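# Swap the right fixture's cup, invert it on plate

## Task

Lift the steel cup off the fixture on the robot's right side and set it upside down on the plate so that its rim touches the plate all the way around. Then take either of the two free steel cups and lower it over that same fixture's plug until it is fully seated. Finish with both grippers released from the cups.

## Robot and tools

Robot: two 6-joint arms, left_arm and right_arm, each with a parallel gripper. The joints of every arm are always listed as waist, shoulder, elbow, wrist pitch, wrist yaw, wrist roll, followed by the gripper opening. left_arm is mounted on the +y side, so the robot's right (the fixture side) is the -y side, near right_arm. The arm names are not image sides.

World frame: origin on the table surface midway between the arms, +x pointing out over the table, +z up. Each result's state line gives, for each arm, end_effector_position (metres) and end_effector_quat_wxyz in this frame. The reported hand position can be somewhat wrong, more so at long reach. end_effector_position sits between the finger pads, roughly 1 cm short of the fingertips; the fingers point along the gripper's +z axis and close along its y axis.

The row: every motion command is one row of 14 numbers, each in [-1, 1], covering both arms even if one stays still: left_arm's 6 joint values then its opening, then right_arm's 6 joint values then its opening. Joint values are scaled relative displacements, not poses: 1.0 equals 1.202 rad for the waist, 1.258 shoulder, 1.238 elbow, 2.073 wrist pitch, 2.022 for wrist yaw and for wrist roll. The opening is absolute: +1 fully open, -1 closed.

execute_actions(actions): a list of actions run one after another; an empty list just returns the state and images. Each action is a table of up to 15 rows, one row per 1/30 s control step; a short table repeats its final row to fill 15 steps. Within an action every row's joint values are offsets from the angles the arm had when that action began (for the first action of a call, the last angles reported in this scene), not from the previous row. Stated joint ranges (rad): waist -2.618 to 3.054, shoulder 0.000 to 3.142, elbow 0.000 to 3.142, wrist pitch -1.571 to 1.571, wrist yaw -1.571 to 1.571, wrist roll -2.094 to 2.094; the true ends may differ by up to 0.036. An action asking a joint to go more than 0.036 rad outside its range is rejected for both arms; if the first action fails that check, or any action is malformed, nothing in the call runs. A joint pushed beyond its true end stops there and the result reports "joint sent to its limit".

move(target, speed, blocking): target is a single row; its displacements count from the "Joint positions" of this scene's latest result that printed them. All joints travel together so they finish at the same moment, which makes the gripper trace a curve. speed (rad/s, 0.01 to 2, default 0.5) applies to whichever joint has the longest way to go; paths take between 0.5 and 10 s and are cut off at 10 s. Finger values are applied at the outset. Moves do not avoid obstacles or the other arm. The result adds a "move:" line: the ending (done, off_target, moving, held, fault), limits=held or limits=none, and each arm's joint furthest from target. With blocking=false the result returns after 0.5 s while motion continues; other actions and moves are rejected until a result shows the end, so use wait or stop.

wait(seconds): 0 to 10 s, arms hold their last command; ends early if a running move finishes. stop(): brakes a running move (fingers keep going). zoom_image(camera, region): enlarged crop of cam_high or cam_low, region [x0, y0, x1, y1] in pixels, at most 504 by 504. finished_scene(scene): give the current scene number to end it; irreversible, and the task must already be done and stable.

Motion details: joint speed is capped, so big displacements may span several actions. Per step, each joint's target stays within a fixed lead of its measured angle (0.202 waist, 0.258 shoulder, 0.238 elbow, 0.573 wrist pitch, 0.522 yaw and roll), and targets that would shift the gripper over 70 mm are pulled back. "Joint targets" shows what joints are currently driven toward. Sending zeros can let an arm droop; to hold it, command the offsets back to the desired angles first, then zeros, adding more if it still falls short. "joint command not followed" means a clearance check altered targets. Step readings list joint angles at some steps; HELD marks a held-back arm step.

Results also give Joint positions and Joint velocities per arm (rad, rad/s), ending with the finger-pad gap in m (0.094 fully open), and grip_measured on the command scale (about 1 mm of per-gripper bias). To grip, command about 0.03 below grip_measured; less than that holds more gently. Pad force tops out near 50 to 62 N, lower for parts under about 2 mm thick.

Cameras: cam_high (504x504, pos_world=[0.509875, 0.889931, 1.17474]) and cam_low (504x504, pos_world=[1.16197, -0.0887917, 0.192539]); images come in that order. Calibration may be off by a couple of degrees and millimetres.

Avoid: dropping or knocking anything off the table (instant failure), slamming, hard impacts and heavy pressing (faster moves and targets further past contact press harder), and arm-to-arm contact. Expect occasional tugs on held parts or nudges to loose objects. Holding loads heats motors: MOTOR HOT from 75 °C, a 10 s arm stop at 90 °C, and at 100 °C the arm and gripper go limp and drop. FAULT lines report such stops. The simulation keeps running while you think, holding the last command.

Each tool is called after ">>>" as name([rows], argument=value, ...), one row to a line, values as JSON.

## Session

>>> execute_actions(actions=[])

Scene clock: 0.00 s.
left_arm: end_effector_position=(+0.1955, +0.2731, +0.1195) grip_measured=+1.000 end_effector_quat_wxyz=(-0.049, -0.528, +0.824, +0.200) | right_arm: end_effector_position=(+0.4396, +0.1415, +0.3837) grip_measured=+1.000 end_effector_quat_wxyz=(+0.477, +0.048, +0.812, +0.334)
Joint names: [waist, shoulder, elbow, wrist pitch, wrist yaw, wrist roll]
Joint positions: left_arm=[ 0.039  1.618  1.244 -1.532 -0.25  -1.283  0.094] | right_arm=[ 0.757  2.011  2.209 -0.533  0.21   0.744  0.094]
Joint velocities: left_arm=[ 0.022 -0.012  0.012  0.051  0.051 -0.022  0.   ] | right_arm=[-0.027 -0.012  0.007 -0.066 -0.022 -0.007  0.   ]
Motor temperatures (°C, as the motors report them): left_arm=[20 20 21 21 20 23] | right_arm=[22 23 19 21 19 21]
Joint targets: left_arm=[0.039 1.609 1.253 -1.534 -0.259 -1.285] | right_arm=[0.757 2.004 2.216 -0.538 0.213 0.739]

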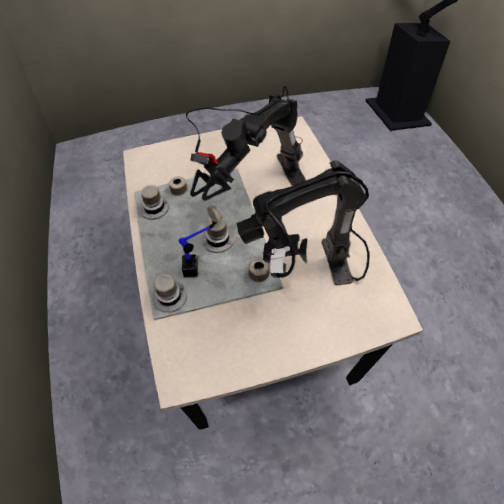

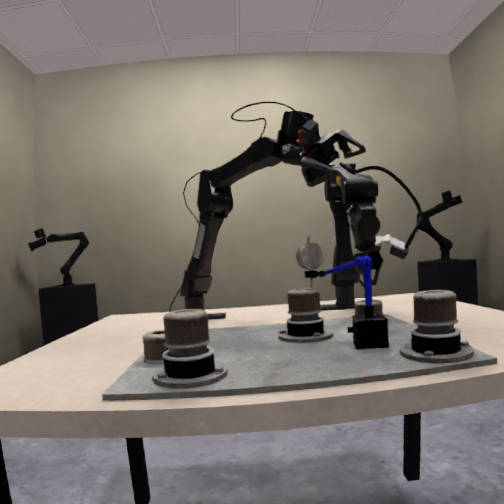

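>>> move(target=[0,0,0,0,0,0,1,-0.565,0.172,-0.178,0.015,-0.108,-0.368,1], speed=0.7)

>>> zoom_image(camera="cam_low", region=[120, 220, 260, 360])

>>> zoom_image(camera="cam_high", region=[110, 130, 210, 230])

Scene clock: 2.30 s.
left_arm: end_effector_position=(+0.1955, +0.2731, +0.1195) grip_measured=+1.000 end_effector_quat_wxyz=(-0.049, -0.528, +0.824, +0.200) | right_arm: end_effector_position=(+0.6042, -0.1916, +0.1595) grip_measured=+1.000 end_effector_quat_wxyz=(+0.399, -0.038, +0.916, +0.018)
Joint names: [waist, shoulder, elbow, wrist pitch, wrist yaw, wrist roll]
Joint positions: left_arm=[ 0.039  1.618  1.244 -1.532 -0.25  -1.283  0.094] | right_arm=[ 0.071  2.228  1.992 -0.513  0.001  0.006  0.094]
Joint velocities: left_arm=[-0.002  0.007 -0.007 -0.037  0.125 -0.037  0.   ] | right_arm=[ 0.002 -0.007 -0.007  0.022 -0.037  0.051  0.   ]
Motor temperatures (°C, as the motors report them): left_arm=[20 20 21 21 20 23] | right_arm=[22 24 19 21 19 21]
Joint targets: left_arm=[0.039 1.618 1.244 -1.532 -0.250 -1.283] | right_arm=[0.078 2.228 1.988 -0.502 -0.008 -0.001]
move: done; limits=none; left_arm: farthest joint: the waist, 0.000 radians from its target (0.000 radians at the start); right_arm: farthest joint: the wrist pitch, 0.011 radians from its target (0.032 radians at the start)

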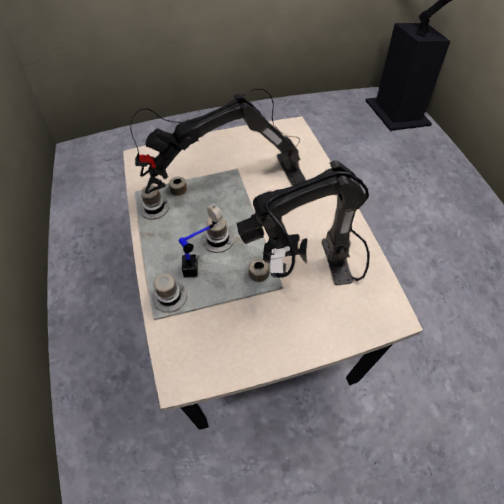

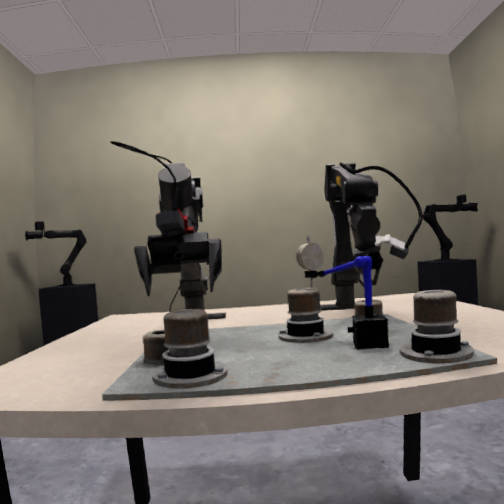

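Region (120, 220, 260, 360) of cam_low's 504x504 image, scaled by 3.600, with more detail than that image has.

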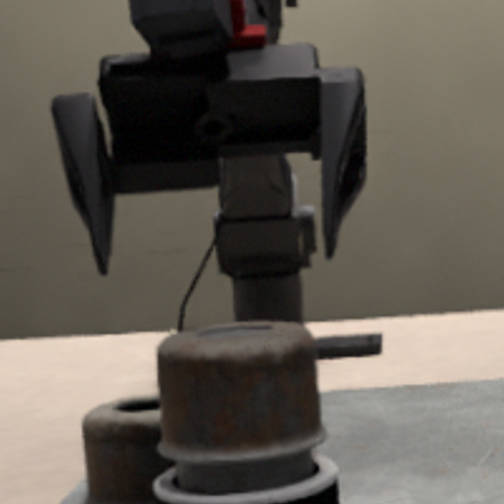

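Region (110, 130, 210, 230) of cam_high's 504x504 image, scaled by 5.040, with more detail than that image has.

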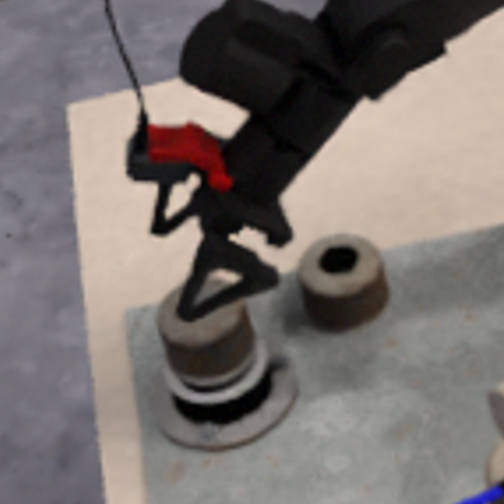

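>>> move(target=[0,0,0,0,0,0,1,0.013,0.01,-0.179,0.115,0,0,1], speed=0.35)

>>> move(target=[0,0,0,0,0,0,1,0,0,0,0.008,0,0,0.4])

>>> zoom_image(camera="cam_low", region=[120, 250, 260, 390])

>>> zoom_image(camera="cam_high", region=[110, 130, 210, 230])

Scene clock: 4.00 s.
left_arm: end_effector_position=(+0.1955, +0.2731, +0.1195) grip_measured=+1.000 end_effector_quat_wxyz=(-0.049, -0.528, +0.824, +0.200) | right_arm: end_effector_position=(+0.6000, -0.1879, +0.1079) grip_measured=+1.000 end_effector_quat_wxyz=(+0.403, -0.041, +0.914, +0.020)
Joint names: [waist, shoulder, elbow, wrist pitch, wrist yaw, wrist roll]
Joint positions: left_arm=[ 0.039  1.618  1.244 -1.532 -0.25  -1.283  0.094] | right_arm=[ 0.078  2.228  1.779 -0.29   0.001  0.005  0.094]
Joint velocities: left_arm=[-0.007 -0.007 -0.002 -0.095  0.037 -0.022  0.   ] | right_arm=[-0.007  0.017 -0.007 -0.051  0.022 -0.022  0.   ]
Motor temperatures (°C, as the motors report them): left_arm=[20 21 22 21 20 23] | right_arm=[22 25 20 21 19 21]
Joint targets: left_arm=[0.039 1.618 1.244 -1.532 -0.250 -1.283] | right_arm=[0.087 2.241 1.771 -0.274 0.001 0.006]
move: done; limits=none; left_arm: farthest joint: the waist, 0.000 radians from its target (0.000 radians at the start); right_arm: farthest joint: the wrist pitch, 0.016 radians from its target (0.238 radians at the start)

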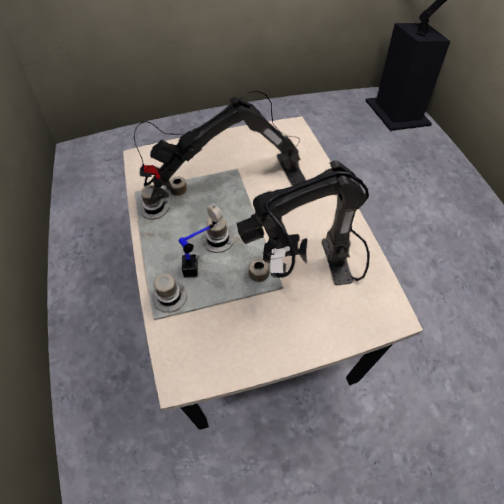

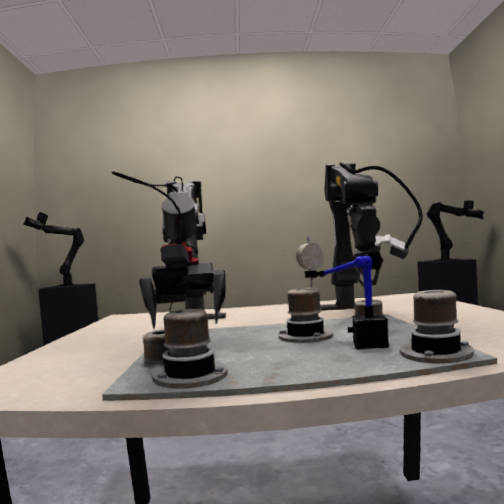

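Scene clock: 4.70 s.
left_arm: end_effector_position=(+0.1955, +0.2731, +0.1195) grip_measured=+1.000 end_effector_quat_wxyz=(-0.049, -0.528, +0.824, +0.200) | right_arm: end_effector_position=(+0.5999, -0.1868, +0.1079) grip_measured=+0.457 end_effector_quat_wxyz=(+0.403, -0.042, +0.914, +0.022)
Joint names: [waist, shoulder, elbow, wrist pitch, wrist yaw, wrist roll]
Joint positions: left_arm=[ 0.039  1.618  1.244 -1.532 -0.25  -1.283  0.094] | right_arm=[ 0.078  2.228  1.779 -0.29  -0.003  0.005  0.068]
Joint velocities: left_arm=[ 0.002 -0.007 -0.012  0.007  0.11  -0.007  0.   ] | right_arm=[ 0.002 -0.007 -0.007  0.022  0.007 -0.037  0.   ]
Motor temperatures (°C, as the motors report them): left_arm=[20 21 22 21 20 23] | right_arm=[22 25 20 22 19 21]
Joint targets: left_arm=[0.039 1.618 1.244 -1.532 -0.250 -1.283] | right_arm=[0.078 2.228 1.779 -0.274 0.001 0.005]
move: done; limits=none; left_arm: farthest joint: the waist, 0.000 radians from its target (0.000 radians at the start); right_arm: farthest joint: the wrist pitch, 0.017 radians from its target (0.017 radians at the start)

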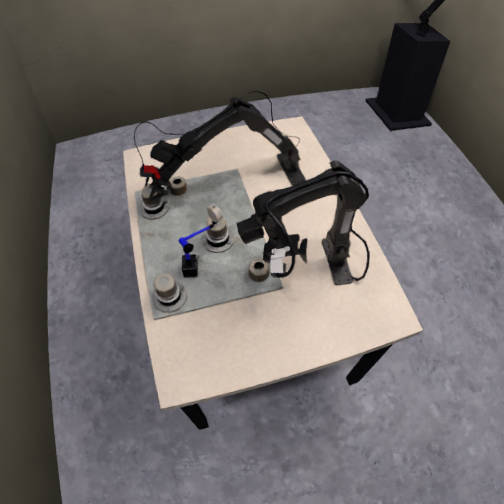

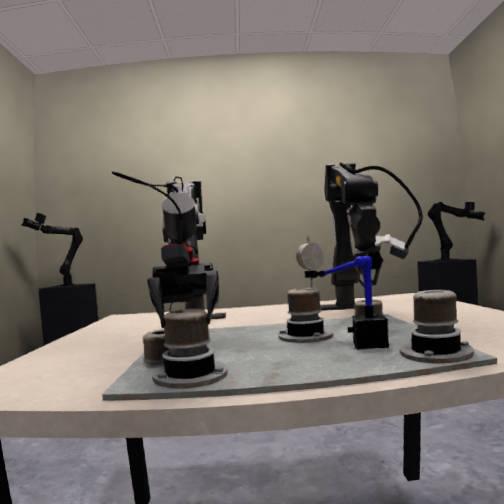

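Region (120, 250, 260, 390) of cam_low's 504x504 image, scaled by 3.600, with more detail than that image has.

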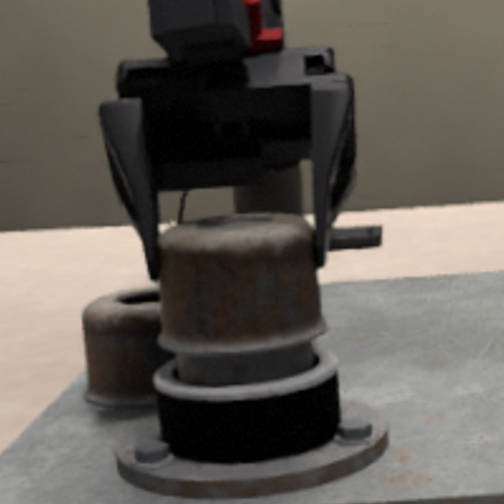

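Region (110, 130, 210, 230) of cam_high's 504x504 image, scaled by 5.040, with more detail than that image has.

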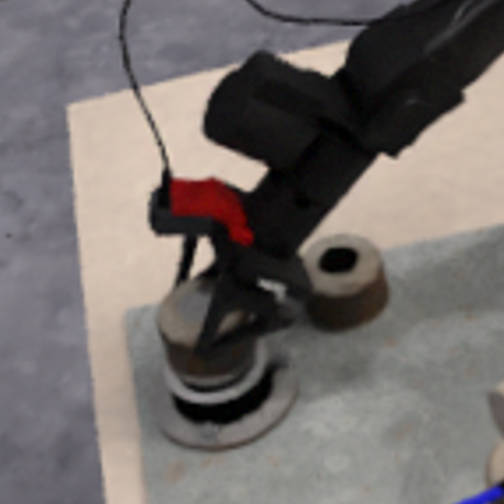

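>>> move(target=[0,0,0,0,0,0,1,0,-0.052,0.212,-0.108,0,0,0.4], speed=0.17)

Scene clock: 7.07 s.
left_arm: end_effector_position=(+0.1955, +0.2731, +0.1195) grip_measured=+1.000 end_effector_quat_wxyz=(-0.049, -0.528, +0.824, +0.200) | right_arm: end_effector_position=(+0.6007, -0.1868, +0.1794) grip_measured=+0.457 end_effector_quat_wxyz=(+0.409, -0.042, +0.912, +0.022)
Joint names: [waist, shoulder, elbow, wrist pitch, wrist yaw, wrist roll]
Joint positions: left_arm=[ 0.039  1.618  1.244 -1.532 -0.25  -1.283  0.094] | right_arm=[ 0.078  2.198  2.008 -0.537 -0.003  0.005  0.068]
Joint velocities: left_arm=[-0.002 -0.007 -0.012  0.007  0.11   0.066  0.   ] | right_arm=[-0.007  0.007  0.022 -0.095  0.022 -0.037 -0.   ]
Motor temperatures (°C, as the motors report them): left_arm=[20 21 22 21 20 23] | right_arm=[22 26 21 22 19 21]
Joint targets: left_arm=[0.039 1.618 1.244 -1.532 -0.250 -1.283] | right_arm=[0.078 2.163 2.042 -0.514 -0.003 0.005]
move: off_target (right_arm); limits=none; left_arm: farthest joint: the waist, 0.000 radians from its target (0.000 radians at the start); right_arm: farthest joint: the shoulder, 0.036 radians from its target (0.066 radians at the start)

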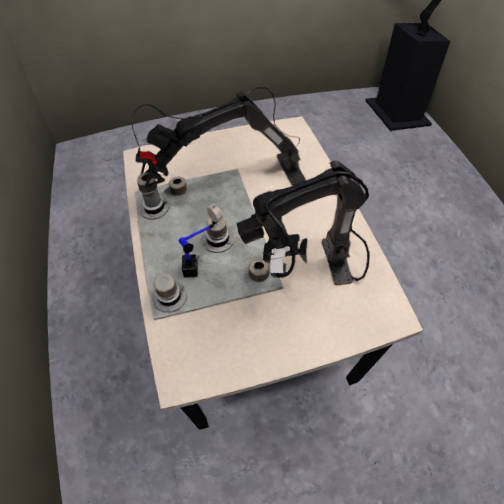

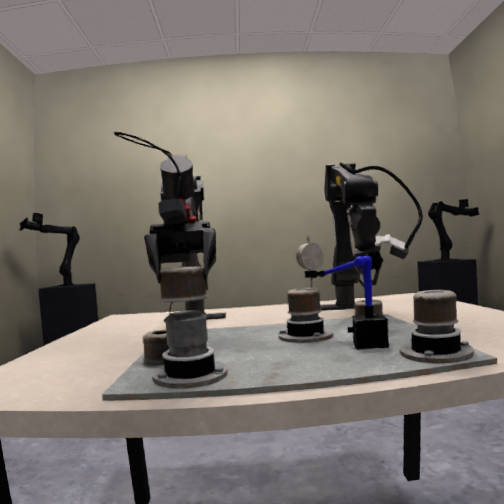

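>>> move(target=[0,0,0,0,0,0,1,0.18,-0.376,-0.489,0.1,0,0,0.4], speed=0.7)

>>> move(target=[0,0,0,0,0,0,1,0,-0.107,-0.52,0.293,0,0,0.4], speed=0.5)

>>> zoom_image(camera="cam_low", region=[160, 240, 300, 380])

Scene clock: 8.93 s.
left_arm: end_effector_position=(+0.1955, +0.2731, +0.1195) grip_measured=+1.000 end_effector_quat_wxyz=(-0.049, -0.528, +0.824, +0.200) | right_arm: end_effector_position=(+0.4704, -0.0923, +0.1800) grip_measured=+0.457 end_effector_quat_wxyz=(+0.397, -0.139, +0.905, +0.063)
Joint names: [waist, shoulder, elbow, wrist pitch, wrist yaw, wrist roll]
Joint positions: left_arm=[ 0.039  1.618  1.244 -1.532 -0.25  -1.283  0.094] | right_arm=[ 0.292  1.762  1.404 -0.386 -0.001  0.004  0.068]
Joint velocities: left_arm=[ 0.007 -0.012  0.017 -0.007  0.007 -0.007  0.   ] | right_arm=[-0.002 -0.007  0.007  0.037 -0.095 -0.125 -0.   ]
Motor temperatures (°C, as the motors report them): left_arm=[20 21 22 21 20 23] | right_arm=[22 27 21 22 19 21]
Joint targets: left_arm=[0.039 1.618 1.244 -1.532 -0.250 -1.283] | right_arm=[0.295 1.725 1.402 -0.329 -0.003 0.005]
move: off_target (right_arm); limits=none; left_arm: farthest joint: the waist, 0.000 radians from its target (0.000 radians at the start); right_arm: farthest joint: the wrist pitch, 0.057 radians from its target (0.207 radians at the start)

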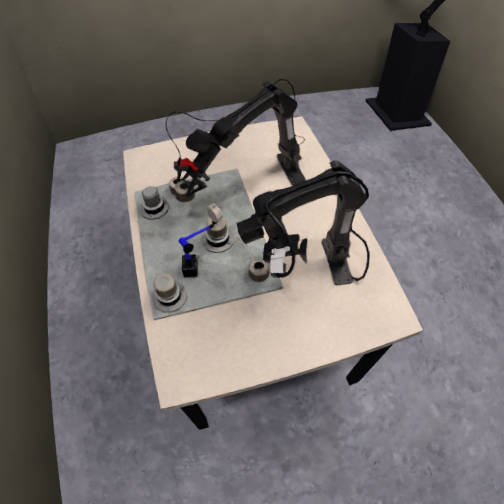

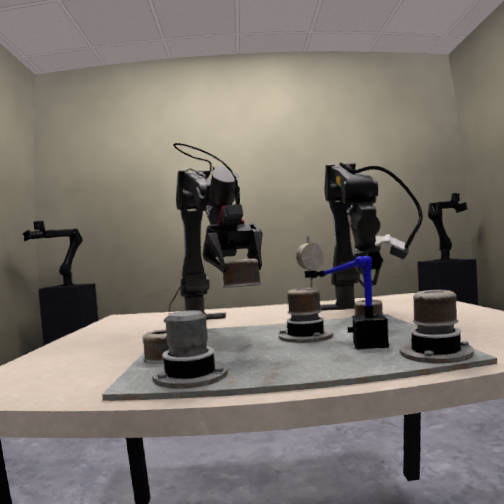

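Scene clock: 10.93 s.
left_arm: end_effector_position=(+0.1955, +0.2731, +0.1195) grip_measured=+1.000 end_effector_quat_wxyz=(-0.049, -0.528, +0.824, +0.200) | right_arm: end_effector_position=(+0.3978, -0.1155, +0.0588) grip_measured=+0.457 end_effector_quat_wxyz=(+0.399, -0.139, +0.904, +0.063)
Joint names: [waist, shoulder, elbow, wrist pitch, wrist yaw, wrist roll]
Joint positions: left_arm=[ 0.039  1.618  1.244 -1.532 -0.25  -1.283  0.094] | right_arm=[ 0.292  1.665  0.762  0.164 -0.001  0.004  0.068]
Joint velocities: left_arm=[ 0.002  0.012 -0.012 -0.066  0.007 -0.095  0.   ] | right_arm=[ 0.002  0.002 -0.007 -0.037 -0.066  0.037  0.001]
Motor temperatures (°C, as the motors report them): left_arm=[20 21 22 21 20 23] | right_arm=[22 28 21 23 19 21]
Joint targets: left_arm=[0.039 1.618 1.244 -1.532 -0.250 -1.283] | right_arm=[0.292 1.627 0.761 0.221 -0.001 0.004]
move: off_target (right_arm); limits=none; left_arm: farthest joint: the waist, 0.000 radians from its target (0.000 radians at the start); right_arm: farthest joint: the wrist pitch, 0.058 radians from its target (0.608 radians at the start)

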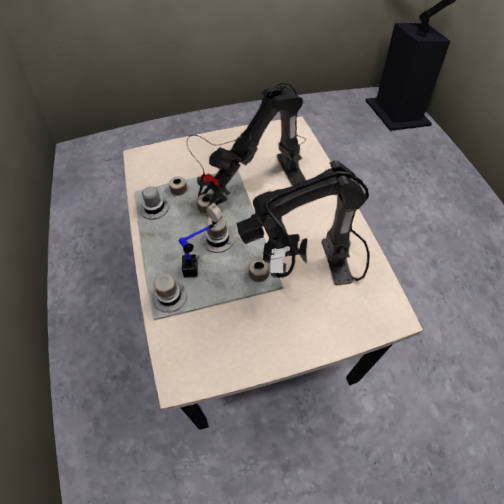

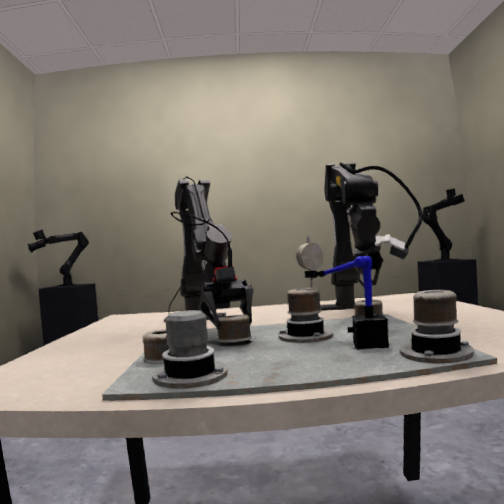

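Region (160, 240, 300, 380) of cam_low's 504x504 image, scaled by 3.600, with more detail than that image has.

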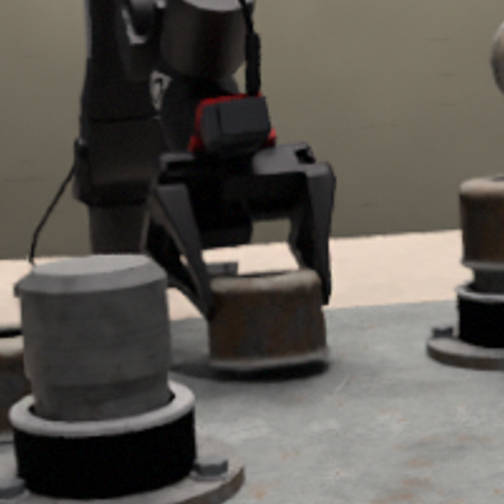

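>>> move(target=[0,0,0,0,0,0,1,0,0.026,0,0.01,0,0,0.4], speed=0.05)

>>> zoom_image(camera="cam_low", region=[160, 240, 300, 380])

Scene clock: 11.93 s.
left_arm: end_effector_position=(+0.1955, +0.2731, +0.1195) grip_measured=+1.000 end_effector_quat_wxyz=(-0.049, -0.528, +0.824, +0.200) | right_arm: end_effector_position=(+0.3951, -0.1164, +0.0518) grip_measured=+0.457 end_effector_quat_wxyz=(+0.388, -0.140, +0.909, +0.062)
Joint names: [waist, shoulder, elbow, wrist pitch, wrist yaw, wrist roll]
Joint positions: left_arm=[ 0.039  1.618  1.244 -1.532 -0.25  -1.283  0.094] | right_arm=[ 0.292  1.677  0.762  0.151 -0.001  0.004  0.068]
Joint velocities: left_arm=[-0.002 -0.012  0.007 -0.037 -0.066  0.037  0.   ] | right_arm=[ 0.017 -0.017 -0.017 -0.022 -0.051  0.037  0.   ]
Motor temperatures (°C, as the motors report them): left_arm=[20 21 22 21 20 23] | right_arm=[22 28 21 23 19 21]
Joint targets: left_arm=[0.039 1.618 1.244 -1.532 -0.250 -1.283] | right_arm=[0.292 1.698 0.762 0.185 -0.001 0.004]
move: off_target (right_arm); limits=none; left_arm: farthest joint: the waist, 0.000 radians from its target (0.000 radians at the start); right_arm: farthest joint: the wrist pitch, 0.033 radians from its target (0.020 radians at the start)

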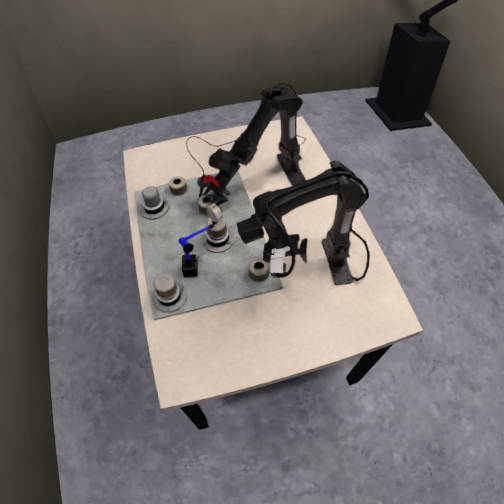

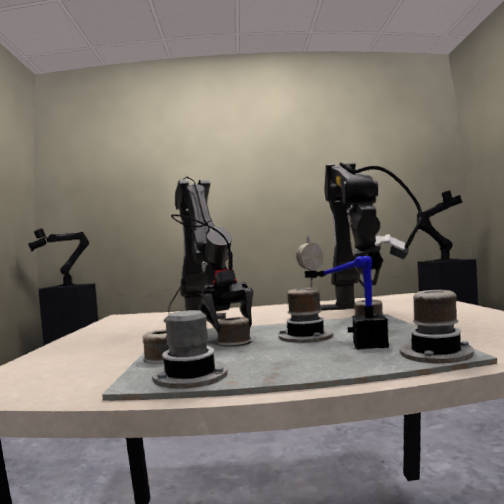

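Region (160, 240, 300, 380) of cam_low's 504x504 image, scaled by 3.600, with more detail than that image has.

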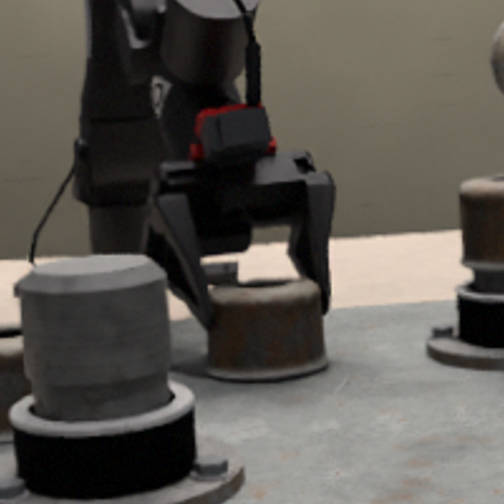

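>>> execute_actions([
  [[0,0,0,0,0,0,1,0,0.02,0,0,0,0,0.4]],
  [[0,0,0,0,0,0,1,0,0,0,0,0,0,1]],
])

>>> move(target=[0,0,0,0,0,0,1,0,-0.1,0.17,-0.13,0,0,1], speed=0.6)

Scene clock: 13.10 s.
left_arm: end_effector_position=(+0.1955, +0.2731, +0.1195) grip_measured=+1.000 end_effector_quat_wxyz=(-0.049, -0.528, +0.824, +0.200) | right_arm: end_effector_position=(+0.3951, -0.1164, +0.0518) grip_measured=+1.000 end_effector_quat_wxyz=(+0.388, -0.140, +0.909, +0.062)
Joint names: [waist, shoulder, elbow, wrist pitch, wrist yaw, wrist roll]
Joint positions: left_arm=[ 0.039  1.618  1.244 -1.532 -0.25  -1.283  0.094] | right_arm=[ 0.292  1.677  0.762  0.151 -0.001  0.004  0.094]
Joint velocities: left_arm=[-0.007  0.017 -0.012 -0.007 -0.022 -0.007  0.   ] | right_arm=[-0.007  0.002  0.002 -0.066  0.037 -0.022  0.   ]
Motor temperatures (°C, as the motors report them): left_arm=[20 21 22 21 20 23] | right_arm=[22 27 21 23 19 21]
Joint targets: left_arm=[0.039 1.618 1.244 -1.532 -0.250 -1.283] | right_arm=[0.292 1.677 0.762 0.151 -0.001 0.004]
Step readings (joint positions; steps 1 to 15: 1st action; 16 to 30: 2nd action):
0: left_arm=[0.039 1.618 1.244 -1.532 -0.250 -1.283] | right_arm=[0.292 1.677 0.762 0.151 -0.001 0.004]
1: left_arm=[0.039 1.618 1.244 -1.532 -0.250 -1.283] | right_arm=[0.292 1.677 0.762 0.151 -0.001 0.004]
2: left_arm=[0.039 1.618 1.244 -1.532 -0.250 -1.283] | right_arm=[0.292 1.677 0.762 0.151 -0.001 0.004]
4: left_arm=[0.039 1.618 1.244 -1.532 -0.250 -1.283] | right_arm=[0.292 1.677 0.762 0.151 -0.001 0.004]
8: left_arm=[0.039 1.618 1.244 -1.532 -0.250 -1.283] | right_arm=[0.292 1.677 0.762 0.151 -0.001 0.004]
15: left_arm=[0.039 1.618 1.244 -1.532 -0.250 -1.283] | right_arm=[0.292 1.677 0.762 0.151 -0.001 0.004]
16: left_arm=[0.039 1.618 1.244 -1.532 -0.250 -1.283] | right_arm=[0.292 1.677 0.762 0.151 -0.001 0.004]
17: left_arm=[0.039 1.618 1.244 -1.532 -0.250 -1.283] | right_arm=[0.292 1.677 0.762 0.151 -0.001 0.004]
19: left_arm=[0.039 1.618 1.244 -1.532 -0.250 -1.283] | right_arm=[0.292 1.677 0.762 0.151 -0.001 0.004]
23: left_arm=[0.039 1.618 1.244 -1.532 -0.250 -1.283] | right_arm=[0.292 1.677 0.762 0.151 -0.001 0.004]
30: Joint positions above

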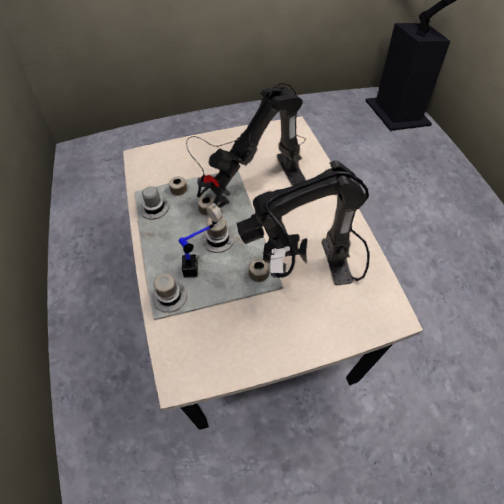

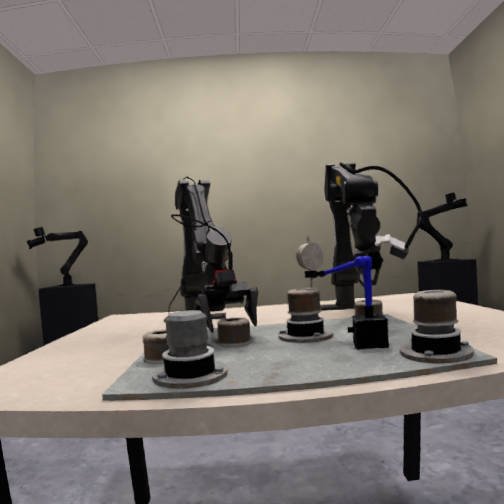

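Scene clock: 14.40 s.
left_arm: end_effector_position=(+0.1955, +0.2731, +0.1195) grip_measured=+1.000 end_effector_quat_wxyz=(-0.049, -0.528, +0.824, +0.200) | right_arm: end_effector_position=(+0.4123, -0.1109, +0.1293) grip_measured=+1.000 end_effector_quat_wxyz=(+0.412, -0.138, +0.898, +0.065)
Joint names: [waist, shoulder, elbow, wrist pitch, wrist yaw, wrist roll]
Joint positions: left_arm=[ 0.039  1.618  1.244 -1.532 -0.25  -1.283  0.094] | right_arm=[ 0.292  1.567  0.956 -0.099 -0.001  0.004  0.094]
Joint velocities: left_arm=[ 0.002 -0.007 -0.012 -0.081 -0.022  0.007  0.   ] | right_arm=[ 0.022 -0.002  0.007  0.022 -0.007  0.007  0.   ]
Motor temperatures (°C, as the motors report them): left_arm=[20 21 22 21 20 23] | right_arm=[22 28 21 23 19 21]
Joint targets: left_arm=[0.039 1.618 1.244 -1.532 -0.250 -1.283] | right_arm=[0.292 1.550 0.972 -0.118 -0.001 0.004]
move: done; limits=none; left_arm: farthest joint: the waist, 0.000 radians from its target (0.000 radians at the start); right_arm: farthest joint: the wrist pitch, 0.019 radians from its target (0.270 radians at the start)

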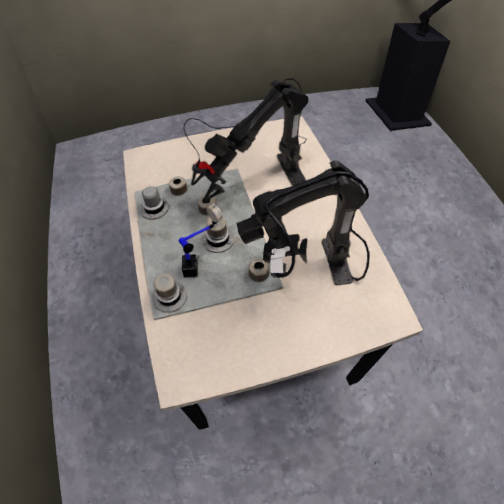

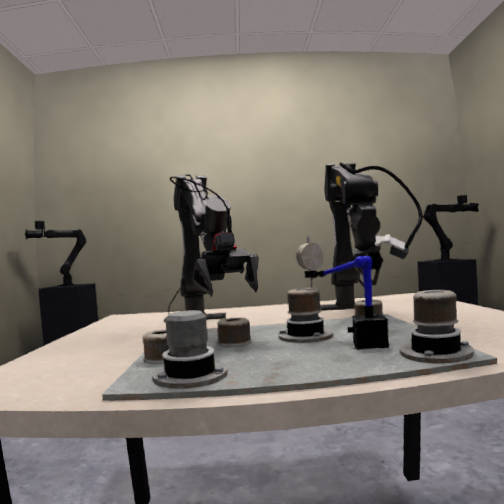

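>>> move(target=[0,0,0,0,0,0,1,-0.269,0.214,0.189,0.019,0,0,1])

Scene clock: 15.60 s.
left_arm: end_effector_position=(+0.1955, +0.2731, +0.1195) grip_measured=+1.000 end_effector_quat_wxyz=(-0.049, -0.528, +0.824, +0.200) | right_arm: end_effector_position=(+0.4917, -0.2541, +0.1038) grip_measured=+1.000 end_effector_quat_wxyz=(+0.405, +0.009, +0.914, -0.002)
Joint names: [waist, shoulder, elbow, wrist pitch, wrist yaw, wrist roll]
Joint positions: left_arm=[ 0.039  1.618  1.244 -1.532 -0.25  -1.283  0.094] | right_arm=[-0.035  1.825  1.163 -0.073 -0.001  0.004  0.094]
Joint velocities: left_arm=[-0.002 -0.017 -0.002  0.037 -0.11   0.037  0.   ] | right_arm=[-0.007  0.007  0.002 -0.051 -0.095  0.022  0.   ]
Motor temperatures (°C, as the motors report them): left_arm=[20 22 22 21 20 23] | right_arm=[22 27 21 23 19 21]
Joint targets: left_arm=[0.039 1.618 1.244 -1.532 -0.250 -1.283] | right_arm=[-0.032 1.836 1.190 -0.060 -0.001 0.004]
move: off_target (right_arm); limits=none; left_arm: farthest joint: the waist, 0.000 radians from its target (0.000 radians at the start); right_arm: farthest joint: the elbow, 0.027 radians from its target (0.234 radians at the start)

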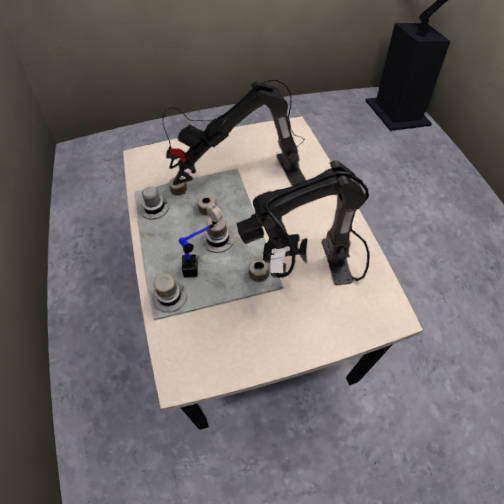

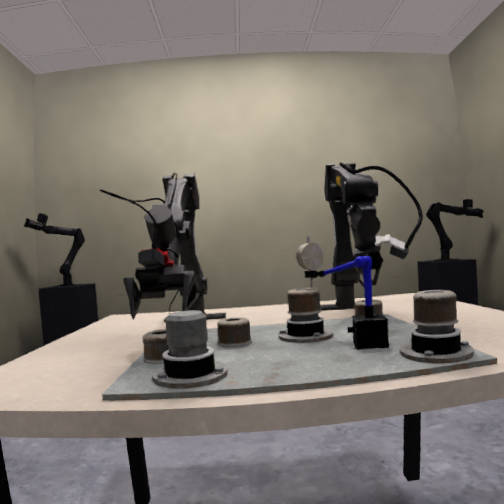

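>>> move(target=[0,0,0,0,0,0,1,0,0.089,-0.094,0.104,0,0,1], speed=0.3)

>>> move(target=[0,0,0,0,0,0,1,0,0,0,0.008,0,0,0.4])

>>> zoom_image(camera="cam_high", region=[130, 130, 230, 230])

Scene clock: 17.23 s.
left_arm: end_effector_position=(+0.1955, +0.2731, +0.1195) grip_measured=+1.000 end_effector_quat_wxyz=(-0.049, -0.528, +0.824, +0.200) | right_arm: end_effector_position=(+0.4898, -0.2541, +0.0496) grip_measured=+1.000 end_effector_quat_wxyz=(+0.402, +0.010, +0.916, -0.002)
Joint names: [waist, shoulder, elbow, wrist pitch, wrist yaw, wrist roll]
Joint positions: left_arm=[ 0.039  1.618  1.244 -1.532 -0.25  -1.283  0.094] | right_arm=[-0.035  1.926  1.057  0.126 -0.001  0.004  0.094]
Joint velocities: left_arm=[-0.012 -0.002 -0.007 -0.037 -0.066 -0.066  0.   ] | right_arm=[-0.037 -0.007 -0.002 -0.022 -0.007  0.022  0.   ]
Motor temperatures (°C, as the motors report them): left_arm=[20 22 22 21 20 23] | right_arm=[22 27 21 23 19 21]
Joint targets: left_arm=[0.039 1.618 1.244 -1.532 -0.250 -1.283] | right_arm=[-0.035 1.937 1.046 0.142 -0.001 0.004]
move: done; limits=none; left_arm: farthest joint: the waist, 0.000 radians from its target (0.000 radians at the start); right_arm: farthest joint: the wrist pitch, 0.016 radians from its target (0.216 radians at the start)

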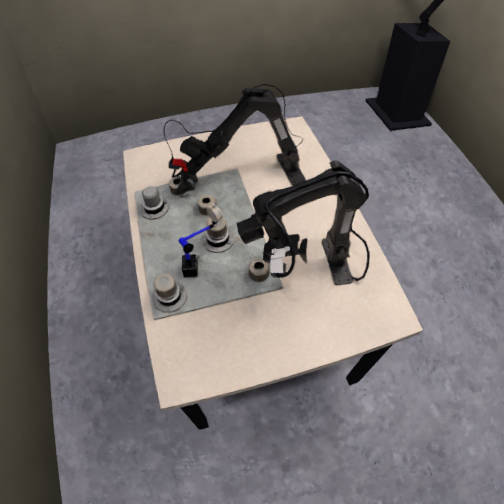

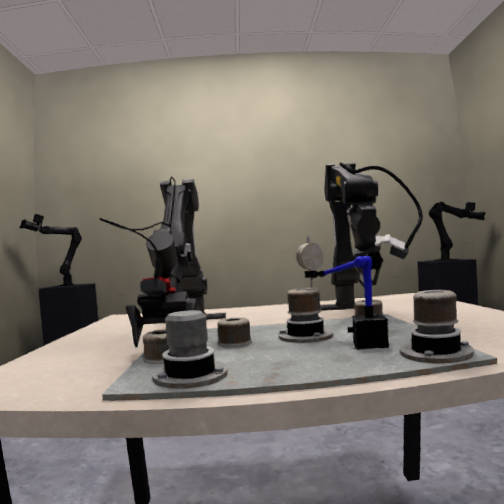

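Scene clock: 17.93 s.
left_arm: end_effector_position=(+0.1955, +0.2731, +0.1195) grip_measured=+1.000 end_effector_quat_wxyz=(-0.049, -0.528, +0.824, +0.200) | right_arm: end_effector_position=(+0.4898, -0.2542, +0.0496) grip_measured=+0.458 end_effector_quat_wxyz=(+0.402, +0.010, +0.916, -0.003)
Joint names: [waist, shoulder, elbow, wrist pitch, wrist yaw, wrist roll]
Joint positions: left_arm=[ 0.039  1.618  1.244 -1.532 -0.25  -1.283  0.094] | right_arm=[-0.035  1.926  1.057  0.126 -0.     0.004  0.069]
Joint velocities: left_arm=[ 0.007 -0.007 -0.012  0.007 -0.037 -0.007  0.   ] | right_arm=[-0.002  0.017 -0.002 -0.007  0.066 -0.066 -0.   ]
Motor temperatures (°C, as the motors report them): left_arm=[20 22 22 21 20 23] | right_arm=[22 28 21 23 19 21]
Joint targets: left_arm=[0.039 1.618 1.244 -1.532 -0.250 -1.283] | right_arm=[-0.035 1.926 1.057 0.143 -0.001 0.004]
move: done; limits=none; left_arm: farthest joint: the waist, 0.000 radians from its target (0.000 radians at the start); right_arm: farthest joint: the wrist pitch, 0.016 radians from its target (0.016 radians at the start)

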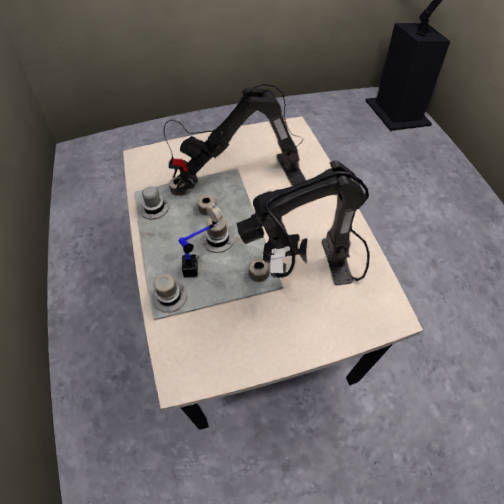

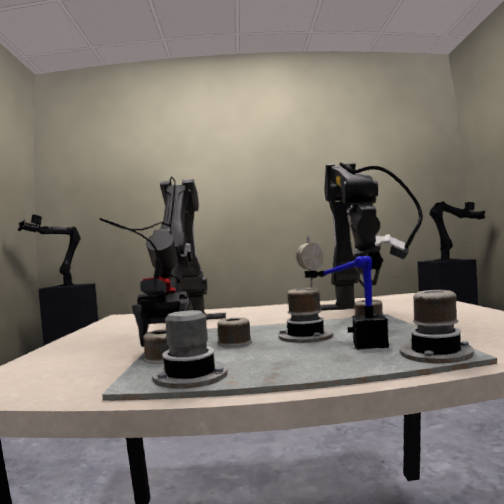

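Region (130, 130, 230, 230) of cam_high's 504x504 image, scaled by 5.040, with more detail than that image has.

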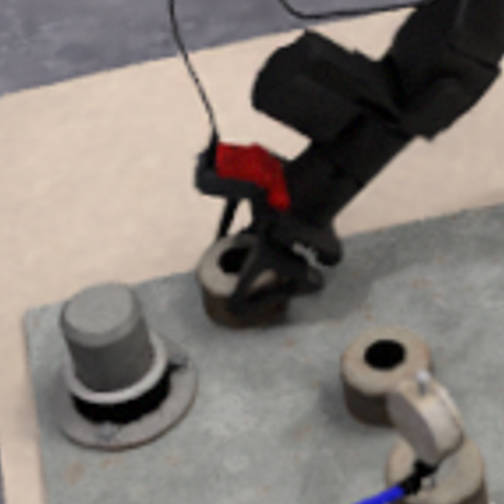

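>>> move(target=[0,0,0,0,0,0,1,0,-0.116,0.378,-0.254,0,0,0.4], speed=0.5)

Scene clock: 19.97 s.
left_arm: end_effector_position=(+0.1955, +0.2731, +0.1195) grip_measured=+1.000 end_effector_quat_wxyz=(-0.049, -0.528, +0.824, +0.200) | right_arm: end_effector_position=(+0.5089, -0.2546, +0.1892) grip_measured=+0.458 end_effector_quat_wxyz=(+0.405, +0.009, +0.914, -0.003)
Joint names: [waist, shoulder, elbow, wrist pitch, wrist yaw, wrist roll]
Joint positions: left_arm=[ 0.039  1.618  1.244 -1.532 -0.25  -1.283  0.094] | right_arm=[-0.035  1.809  1.494 -0.422 -0.     0.003  0.069]
Joint velocities: left_arm=[ 0.017 -0.012  0.017  0.037  0.007  0.022  0.   ] | right_arm=[ 0.012  0.007  0.007  0.051 -0.037 -0.066  0.001]
Motor temperatures (°C, as the motors report them): left_arm=[20 22 22 21 20 23] | right_arm=[22 28 22 24 19 21]
Joint targets: left_arm=[0.039 1.618 1.244 -1.532 -0.250 -1.283] | right_arm=[-0.035 1.780 1.525 -0.400 -0.000 0.003]
move: off_target (right_arm); limits=none; left_arm: farthest joint: the waist, 0.000 radians from its target (0.000 radians at the start); right_arm: farthest joint: the elbow, 0.030 radians from its target (0.468 radians at the start)

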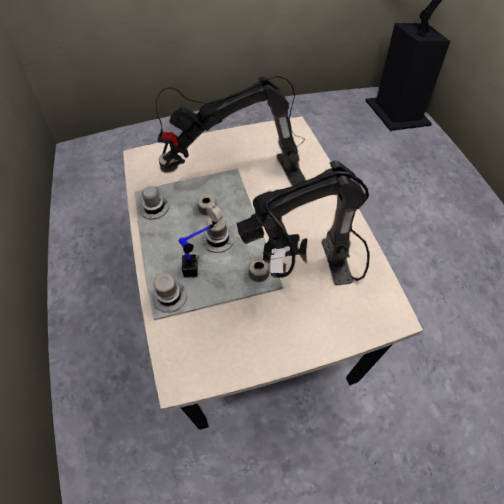

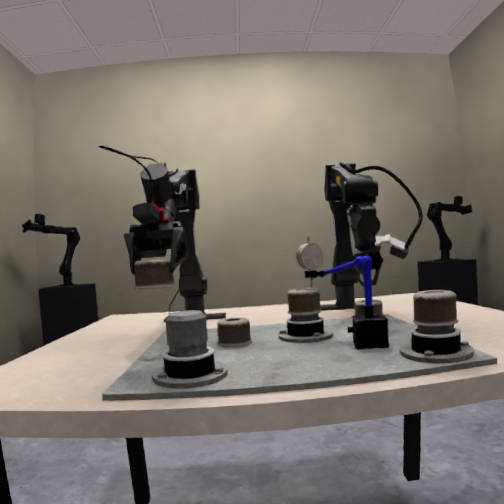

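>>> move(target=[0,0,0,0,0,0,1,0.099,0.316,0.443,-0.043,0,0,0.4], speed=0.45)

>>> zoom_image(camera="cam_low", region=[110, 220, 270, 380])

>>> zoom_image(camera="cam_high", region=[110, 130, 210, 230])

Scene clock: 23.00 s.
left_arm: end_effector_position=(+0.1955, +0.2731, +0.1195) grip_measured=+1.000 end_effector_quat_wxyz=(-0.049, -0.528, +0.824, +0.200) | right_arm: end_effector_position=(+0.6010, -0.1867, +0.1706) grip_measured=+0.458 end_effector_quat_wxyz=(+0.402, -0.043, +0.914, +0.020)
Joint names: [waist, shoulder, elbow, wrist pitch, wrist yaw, wrist roll]
Joint positions: left_arm=[ 0.039  1.618  1.244 -1.532 -0.25  -1.283  0.094] | right_arm=[ 0.079  2.21   2.002 -0.533 -0.     0.003  0.069]
Joint velocities: left_arm=[-0.017 -0.022 -0.012 -0.007  0.007  0.037  0.   ] | right_arm=[ 0.002 -0.012 -0.002  0.007 -0.022 -0.022  0.   ]
Motor temperatures (°C, as the motors report them): left_arm=[20 22 23 21 20 23] | right_arm=[22 29 23 24 19 21]
Joint targets: left_arm=[0.039 1.618 1.244 -1.532 -0.250 -1.283] | right_arm=[0.085 2.207 2.043 -0.511 -0.000 0.003]
move: off_target (right_arm); limits=none; left_arm: farthest joint: the waist, 0.000 radians from its target (0.000 radians at the start); right_arm: farthest joint: the elbow, 0.041 radians from its target (0.548 radians at the start)

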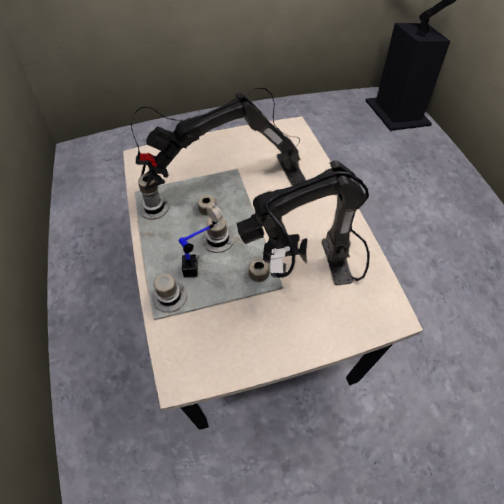

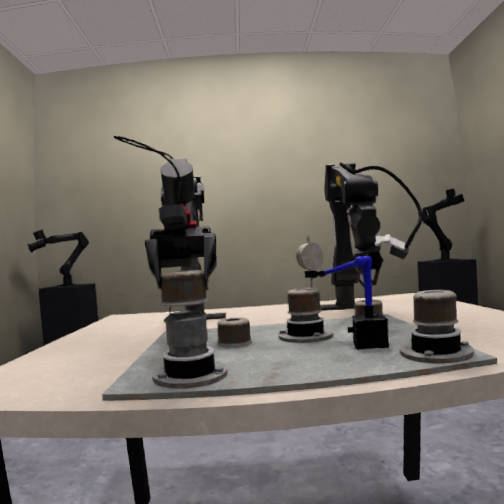

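Region (110, 220, 270, 380) of cam_low's 504x504 image, scaled by 3.150, with more detail than that image has.

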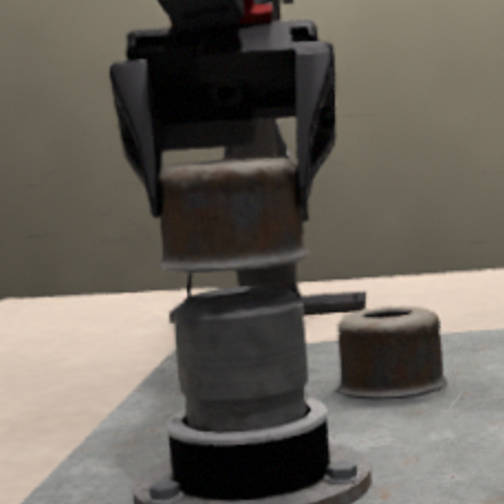

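Region (110, 130, 210, 230) of cam_high's 504x504 image, scaled by 5.040, with more detail than that image has.

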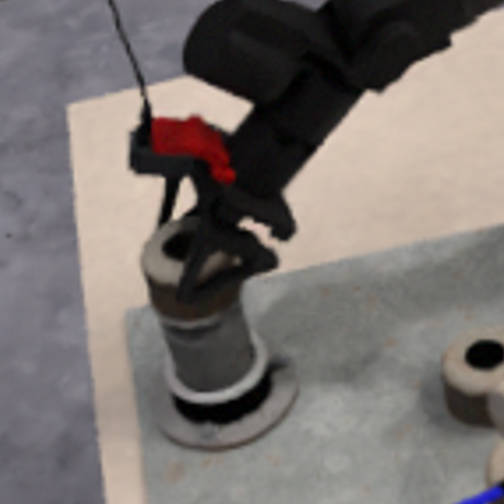

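>>> move(target=[0,0,0,0,0,0,1,0,0,-0.087,0.08,0,0,0.4], speed=0.12)

>>> zoom_image(camera="cam_low", region=[110, 220, 270, 380])

Scene clock: 24.93 s.
left_arm: end_effector_position=(+0.1955, +0.2731, +0.1195) grip_measured=+1.000 end_effector_quat_wxyz=(-0.049, -0.528, +0.824, +0.200) | right_arm: end_effector_position=(+0.6013, -0.1866, +0.1449) grip_measured=+0.458 end_effector_quat_wxyz=(+0.405, -0.042, +0.913, +0.020)
Joint names: [waist, shoulder, elbow, wrist pitch, wrist yaw, wrist roll]
Joint positions: left_arm=[ 0.039  1.618  1.244 -1.532 -0.25  -1.283  0.094] | right_arm=[ 0.079  2.21   1.896 -0.422 -0.     0.003  0.069]
Joint velocities: left_arm=[ 0.012  0.002 -0.007 -0.051 -0.037 -0.037  0.   ] | right_arm=[-0.002 -0.027  0.007  0.022 -0.007 -0.037 -0.001]
Motor temperatures (°C, as the motors report them): left_arm=[20 22 23 21 20 23] | right_arm=[22 29 23 24 19 21]
Joint targets: left_arm=[0.039 1.618 1.244 -1.532 -0.250 -1.283] | right_arm=[0.079 2.210 1.894 -0.367 -0.000 0.003]
move: off_target (right_arm); limits=none; left_arm: farthest joint: the waist, 0.000 radians from its target (0.000 radians at the start); right_arm: farthest joint: the wrist pitch, 0.055 radians from its target (0.166 radians at the start)

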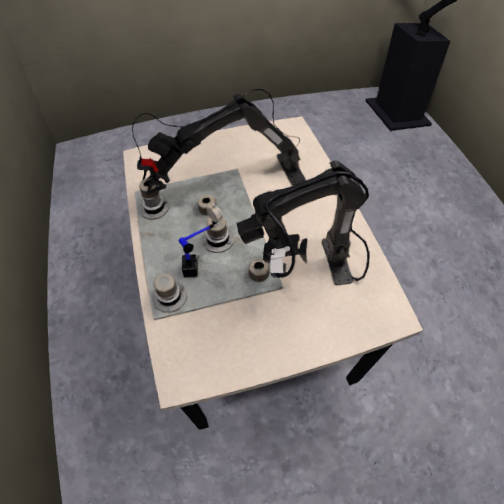

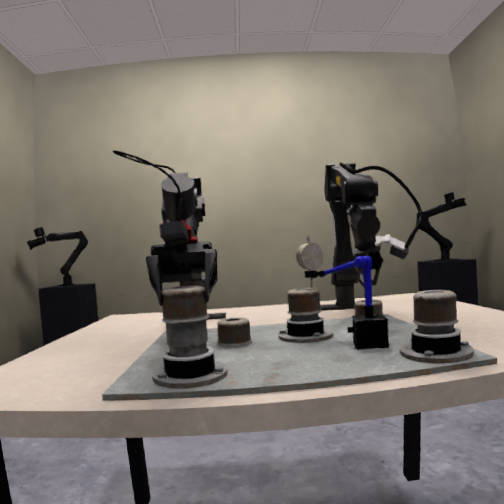

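Region (110, 220, 270, 380) of cam_low's 504x504 image, scaled by 3.150, with more detail than that image has.

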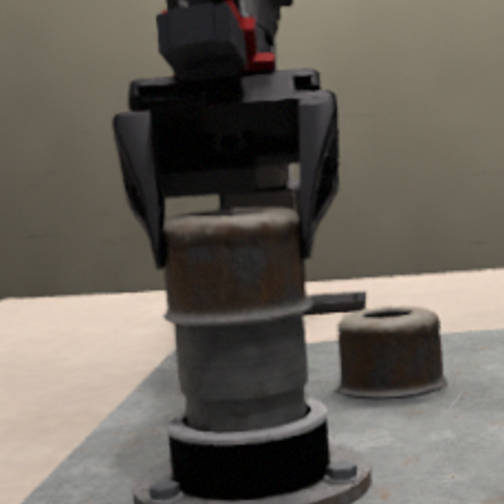

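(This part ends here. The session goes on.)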